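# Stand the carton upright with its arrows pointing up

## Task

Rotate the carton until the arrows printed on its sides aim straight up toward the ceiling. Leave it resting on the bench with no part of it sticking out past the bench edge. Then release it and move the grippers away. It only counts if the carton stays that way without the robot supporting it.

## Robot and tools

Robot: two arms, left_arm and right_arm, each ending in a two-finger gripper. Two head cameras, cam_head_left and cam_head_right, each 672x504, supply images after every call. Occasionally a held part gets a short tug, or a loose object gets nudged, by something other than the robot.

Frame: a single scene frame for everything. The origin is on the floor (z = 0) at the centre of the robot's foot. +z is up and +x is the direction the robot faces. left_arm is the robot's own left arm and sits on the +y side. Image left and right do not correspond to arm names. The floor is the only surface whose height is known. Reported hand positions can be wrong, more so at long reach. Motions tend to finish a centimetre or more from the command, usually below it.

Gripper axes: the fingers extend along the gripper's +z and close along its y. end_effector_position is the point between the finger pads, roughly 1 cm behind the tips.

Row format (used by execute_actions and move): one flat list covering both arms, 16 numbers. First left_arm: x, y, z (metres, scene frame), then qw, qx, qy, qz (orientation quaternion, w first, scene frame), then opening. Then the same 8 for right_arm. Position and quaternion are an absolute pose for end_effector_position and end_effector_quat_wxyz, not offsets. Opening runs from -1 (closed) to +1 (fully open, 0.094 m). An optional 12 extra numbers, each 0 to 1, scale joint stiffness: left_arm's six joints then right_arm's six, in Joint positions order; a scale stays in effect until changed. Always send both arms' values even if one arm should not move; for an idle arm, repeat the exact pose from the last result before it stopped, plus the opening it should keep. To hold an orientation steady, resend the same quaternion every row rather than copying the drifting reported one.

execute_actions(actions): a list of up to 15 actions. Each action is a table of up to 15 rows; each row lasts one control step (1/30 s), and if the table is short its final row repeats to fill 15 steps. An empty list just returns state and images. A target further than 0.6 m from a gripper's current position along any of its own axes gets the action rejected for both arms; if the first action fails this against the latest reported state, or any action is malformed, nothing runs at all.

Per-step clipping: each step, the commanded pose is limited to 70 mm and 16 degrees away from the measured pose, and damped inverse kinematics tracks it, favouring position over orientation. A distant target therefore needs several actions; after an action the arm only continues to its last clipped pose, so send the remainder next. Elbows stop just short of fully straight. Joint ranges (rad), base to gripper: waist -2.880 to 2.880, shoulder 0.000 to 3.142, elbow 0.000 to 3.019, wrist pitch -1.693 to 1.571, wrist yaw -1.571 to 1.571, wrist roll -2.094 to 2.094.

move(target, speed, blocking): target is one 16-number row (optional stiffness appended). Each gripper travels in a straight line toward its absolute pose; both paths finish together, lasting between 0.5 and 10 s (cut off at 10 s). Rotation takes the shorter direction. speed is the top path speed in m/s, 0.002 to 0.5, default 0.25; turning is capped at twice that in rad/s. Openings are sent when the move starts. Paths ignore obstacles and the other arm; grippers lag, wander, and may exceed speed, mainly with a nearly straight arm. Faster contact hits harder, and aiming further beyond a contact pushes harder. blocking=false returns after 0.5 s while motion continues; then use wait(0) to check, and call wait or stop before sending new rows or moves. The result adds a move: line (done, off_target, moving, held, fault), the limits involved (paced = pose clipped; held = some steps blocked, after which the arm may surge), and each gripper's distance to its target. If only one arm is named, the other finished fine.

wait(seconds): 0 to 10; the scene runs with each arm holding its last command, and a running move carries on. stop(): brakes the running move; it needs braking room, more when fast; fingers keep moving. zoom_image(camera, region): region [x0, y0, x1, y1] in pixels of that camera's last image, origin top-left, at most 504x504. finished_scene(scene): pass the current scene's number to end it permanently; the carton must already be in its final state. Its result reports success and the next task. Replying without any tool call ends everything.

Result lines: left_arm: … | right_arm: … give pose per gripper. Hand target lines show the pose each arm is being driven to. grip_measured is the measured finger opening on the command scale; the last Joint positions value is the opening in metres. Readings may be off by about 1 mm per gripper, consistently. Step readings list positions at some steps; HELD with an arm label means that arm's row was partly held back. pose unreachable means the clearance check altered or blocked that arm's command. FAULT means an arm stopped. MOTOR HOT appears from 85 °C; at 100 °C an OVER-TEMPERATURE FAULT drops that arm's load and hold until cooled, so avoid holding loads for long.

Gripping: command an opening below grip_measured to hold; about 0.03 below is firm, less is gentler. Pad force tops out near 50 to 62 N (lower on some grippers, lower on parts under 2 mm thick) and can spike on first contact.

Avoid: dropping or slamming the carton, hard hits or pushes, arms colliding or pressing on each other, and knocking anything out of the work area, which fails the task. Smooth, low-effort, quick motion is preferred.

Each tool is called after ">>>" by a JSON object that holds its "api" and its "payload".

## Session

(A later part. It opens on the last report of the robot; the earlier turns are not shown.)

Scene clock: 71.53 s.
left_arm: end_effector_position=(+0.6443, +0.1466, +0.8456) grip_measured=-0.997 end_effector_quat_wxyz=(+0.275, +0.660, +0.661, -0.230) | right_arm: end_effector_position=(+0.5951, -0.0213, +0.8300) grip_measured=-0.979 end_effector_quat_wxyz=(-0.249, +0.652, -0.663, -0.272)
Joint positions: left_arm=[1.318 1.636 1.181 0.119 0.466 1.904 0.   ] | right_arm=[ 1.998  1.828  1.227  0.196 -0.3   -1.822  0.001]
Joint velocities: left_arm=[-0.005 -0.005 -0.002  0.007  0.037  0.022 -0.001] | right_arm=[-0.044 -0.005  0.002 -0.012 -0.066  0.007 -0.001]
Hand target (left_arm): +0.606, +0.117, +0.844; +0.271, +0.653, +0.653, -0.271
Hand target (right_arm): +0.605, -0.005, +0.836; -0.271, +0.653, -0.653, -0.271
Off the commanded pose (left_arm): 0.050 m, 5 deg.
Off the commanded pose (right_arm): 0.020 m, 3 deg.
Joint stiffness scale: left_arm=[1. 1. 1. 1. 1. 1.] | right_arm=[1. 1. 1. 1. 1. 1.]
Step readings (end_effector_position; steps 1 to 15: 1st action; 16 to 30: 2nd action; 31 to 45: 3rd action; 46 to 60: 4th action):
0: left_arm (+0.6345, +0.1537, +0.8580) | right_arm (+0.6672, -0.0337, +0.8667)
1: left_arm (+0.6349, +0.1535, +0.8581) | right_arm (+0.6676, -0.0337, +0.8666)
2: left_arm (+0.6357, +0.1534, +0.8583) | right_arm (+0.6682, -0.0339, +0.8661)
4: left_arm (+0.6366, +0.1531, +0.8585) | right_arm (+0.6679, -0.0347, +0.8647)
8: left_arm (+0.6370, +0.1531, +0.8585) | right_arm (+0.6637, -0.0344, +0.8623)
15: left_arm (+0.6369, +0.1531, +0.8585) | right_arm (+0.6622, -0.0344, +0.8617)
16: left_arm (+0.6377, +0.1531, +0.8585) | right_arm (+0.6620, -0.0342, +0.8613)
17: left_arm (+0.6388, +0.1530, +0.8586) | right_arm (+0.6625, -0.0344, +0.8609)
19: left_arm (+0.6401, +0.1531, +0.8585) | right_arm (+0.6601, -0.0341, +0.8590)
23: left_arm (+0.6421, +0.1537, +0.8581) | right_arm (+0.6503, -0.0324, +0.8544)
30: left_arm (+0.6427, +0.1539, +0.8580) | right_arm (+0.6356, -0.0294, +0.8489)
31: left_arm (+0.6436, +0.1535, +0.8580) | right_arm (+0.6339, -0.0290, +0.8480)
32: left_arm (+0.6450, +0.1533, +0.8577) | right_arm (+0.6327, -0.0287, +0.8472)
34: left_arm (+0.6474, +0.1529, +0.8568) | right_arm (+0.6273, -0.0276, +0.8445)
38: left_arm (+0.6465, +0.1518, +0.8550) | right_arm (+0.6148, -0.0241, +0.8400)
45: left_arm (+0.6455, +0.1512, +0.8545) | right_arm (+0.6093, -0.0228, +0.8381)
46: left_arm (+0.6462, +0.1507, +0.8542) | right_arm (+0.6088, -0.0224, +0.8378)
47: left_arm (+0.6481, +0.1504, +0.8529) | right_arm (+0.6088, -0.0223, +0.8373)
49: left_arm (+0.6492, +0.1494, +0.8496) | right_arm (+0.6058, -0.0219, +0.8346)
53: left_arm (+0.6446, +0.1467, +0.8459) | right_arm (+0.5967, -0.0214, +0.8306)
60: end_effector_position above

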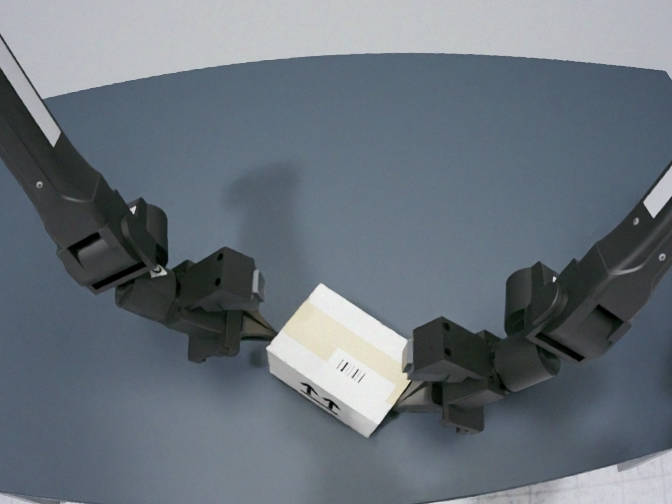

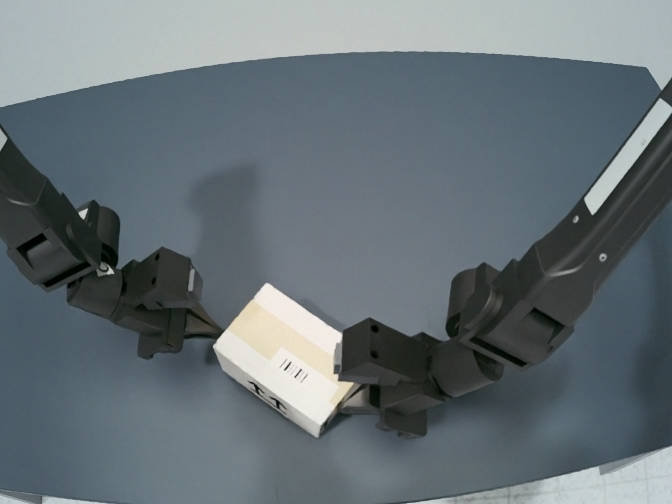

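Nearly upright. Lower the left side a little while easing off, then release.

>>> {"api": "execute_actions", "payload": {"actions": [[[0.61,0.125,0.83,0.271,0.653,0.653,-0.271,-1,0.61,-0.015,0.832,-0.271,0.653,-0.653,-0.271,-1]],[[0.62,0.145,0.825,0.271,0.653,0.653,-0.271,-1,0.61,-0.03,0.83,-0.271,0.653,-0.653,-0.271,-1]],[[0.63,0.17,0.83,0.271,0.653,0.653,-0.271,-1,0.6,-0.055,0.835,-0.271,0.653,-0.653,-0.271,-1]]]}}

>>> {"api": "move", "payload": {"target": [0.62,0.3,0.9,0.271,0.653,0.653,-0.271,-1,0.58,-0.2,0.9,-0.271,0.653,-0.653,-0.271,-1]}}

Scene clock: 75.63 s.
left_arm: end_effector_position=(+0.6377, +0.1655, +0.8345) grip_measured=-0.997 end_effector_quat_wxyz=(+0.276, +0.652, +0.653, -0.268) | right_arm: end_effector_position=(+0.6118, -0.0565, +0.8313) grip_measured=-0.980 end_effector_quat_wxyz=(-0.274, +0.650, -0.658, -0.263)
Joint positions: left_arm=[ 1.371  1.658  1.248 -0.011  0.554  1.942  0.   ] | right_arm=[ 1.941  1.78   1.218  0.186 -0.39  -1.855  0.001]
Joint velocities: left_arm=[-0.005 -0.024  0.002 -0.007 -0.037 -0.007  0.   ] | right_arm=[-0.015 -0.005  0.007  0.007 -0.037 -0.037 -0.001]
Hand target (left_arm): +0.630, +0.170, +0.831; +0.271, +0.653, +0.653, -0.271
Hand target (right_arm): +0.600, -0.055, +0.835; -0.271, +0.654, -0.653, -0.271
Off the commanded pose (left_arm): 0.010 m, 1 deg.
Off the commanded pose (right_arm): 0.012 m, 1 deg.
Joint stiffness scale: left_arm=[1. 1. 1. 1. 1. 1.] | right_arm=[1. 1. 1. 1. 1. 1.]
Step readings (end_effector_position; steps 1 to 15: 1st action; 16 to 30: 2nd action; 31 to 45: 3rd action):
0: left_arm (+0.6443, +0.1466, +0.8456) | right_arm (+0.5951, -0.0213, +0.8300)
1: left_arm (+0.6459, +0.1460, +0.8455) | right_arm (+0.5955, -0.0213, +0.8300)
2: left_arm (+0.6479, +0.1459, +0.8443) | right_arm (+0.5962, -0.0215, +0.8302)
4: left_arm (+0.6511, +0.1453, +0.8405) | right_arm (+0.5983, -0.0214, +0.8301)
8: left_arm (+0.6522, +0.1455, +0.8379) | right_arm (+0.5992, -0.0213, +0.8300)
15: left_arm (+0.6521, +0.1455, +0.8379) | right_arm (+0.5992, -0.0213, +0.8300)
16: left_arm (+0.6531, +0.1460, +0.8383) | right_arm (+0.5988, -0.0216, +0.8302)
17: left_arm (+0.6533, +0.1464, +0.8385) | right_arm (+0.5981, -0.0223, +0.8305)
19: left_arm (+0.6528, +0.1482, +0.8381) | right_arm (+0.5988, -0.0237, +0.8308)
23: left_arm (+0.6498, +0.1481, +0.8379) | right_arm (+0.6014, -0.0246, +0.8316)
30: left_arm (+0.6496, +0.1480, +0.8380) | right_arm (+0.6019, -0.0249, +0.8318)
31: left_arm (+0.6493, +0.1483, +0.8387) | right_arm (+0.6022, -0.0259, +0.8324)
32: left_arm (+0.6486, +0.1495, +0.8391) | right_arm (+0.6015, -0.0279, +0.8338)
34: left_arm (+0.6443, +0.1551, +0.8378) | right_arm (+0.6016, -0.0369, +0.8338)
38: left_arm (+0.6383, +0.1645, +0.8348) | right_arm (+0.6079, -0.0536, +0.8306)
45: end_effector_position above

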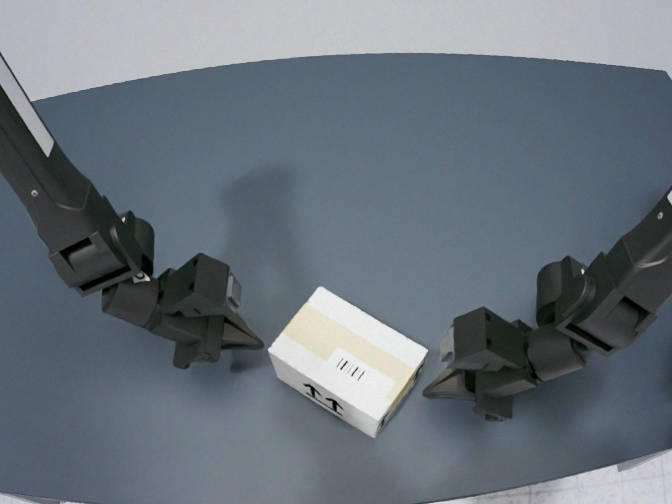

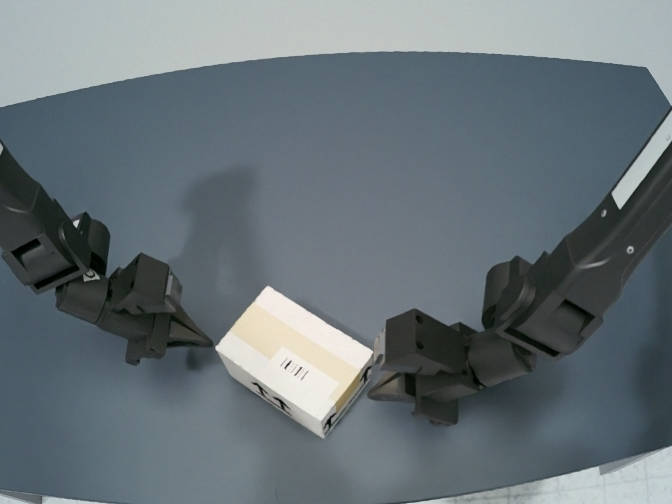

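Scene clock: 76.90 s.
left_arm: end_effector_position=(+0.6216, +0.2985, +0.8966) grip_measured=-0.997 end_effector_quat_wxyz=(+0.271, +0.651, +0.656, -0.269) | right_arm: end_effector_position=(+0.5931, -0.2078, +0.8955) grip_measured=-0.980 end_effector_quat_wxyz=(-0.273, +0.656, -0.656, -0.255)
Joint positions: left_arm=[ 1.616  1.454  1.143 -0.2    0.764  2.075  0.   ] | right_arm=[ 1.69   1.498  0.998  0.081 -0.61  -1.975  0.001]
Joint velocities: left_arm=[-0.015  0.005 -0.007  0.007  0.022  0.11   0.   ] | right_arm=[ 0.005 -0.015  0.022  0.007 -0.022  0.037  0.   ]
Hand target (left_arm): +0.620, +0.298, +0.902; +0.272, +0.652, +0.654, -0.271
Hand target (right_arm): +0.578, -0.200, +0.901; -0.270, +0.655, -0.652, -0.270
Off the commanded pose (left_arm): 0.004 m, 0 deg.
Off the commanded pose (right_arm): 0.016 m, 2 deg.
Joint stiffness scale: left_arm=[1. 1. 1. 1. 1. 1.] | right_arm=[1. 1. 1. 1. 1. 1.]
move: off_target (right_arm)

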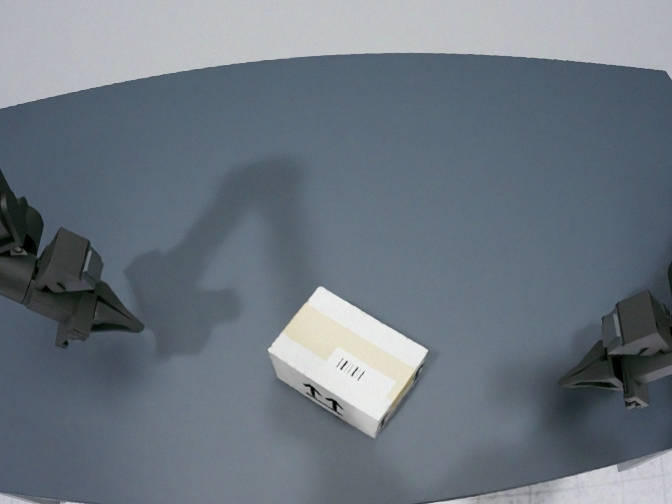

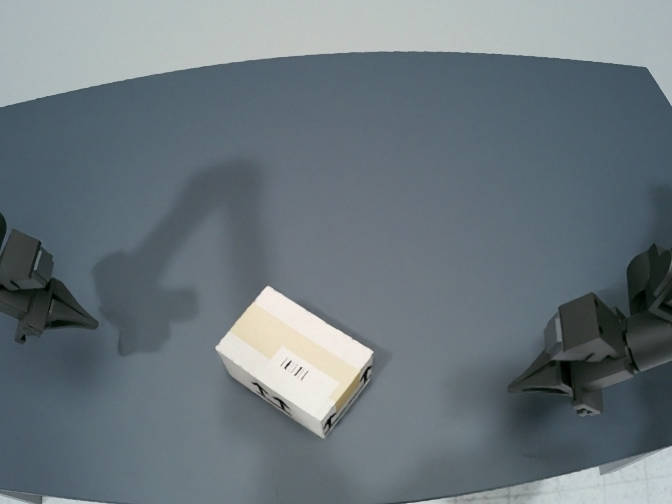

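>>> {"api": "finished_scene", "payload": {"scene": 1}}

The scene is finished: the task was done.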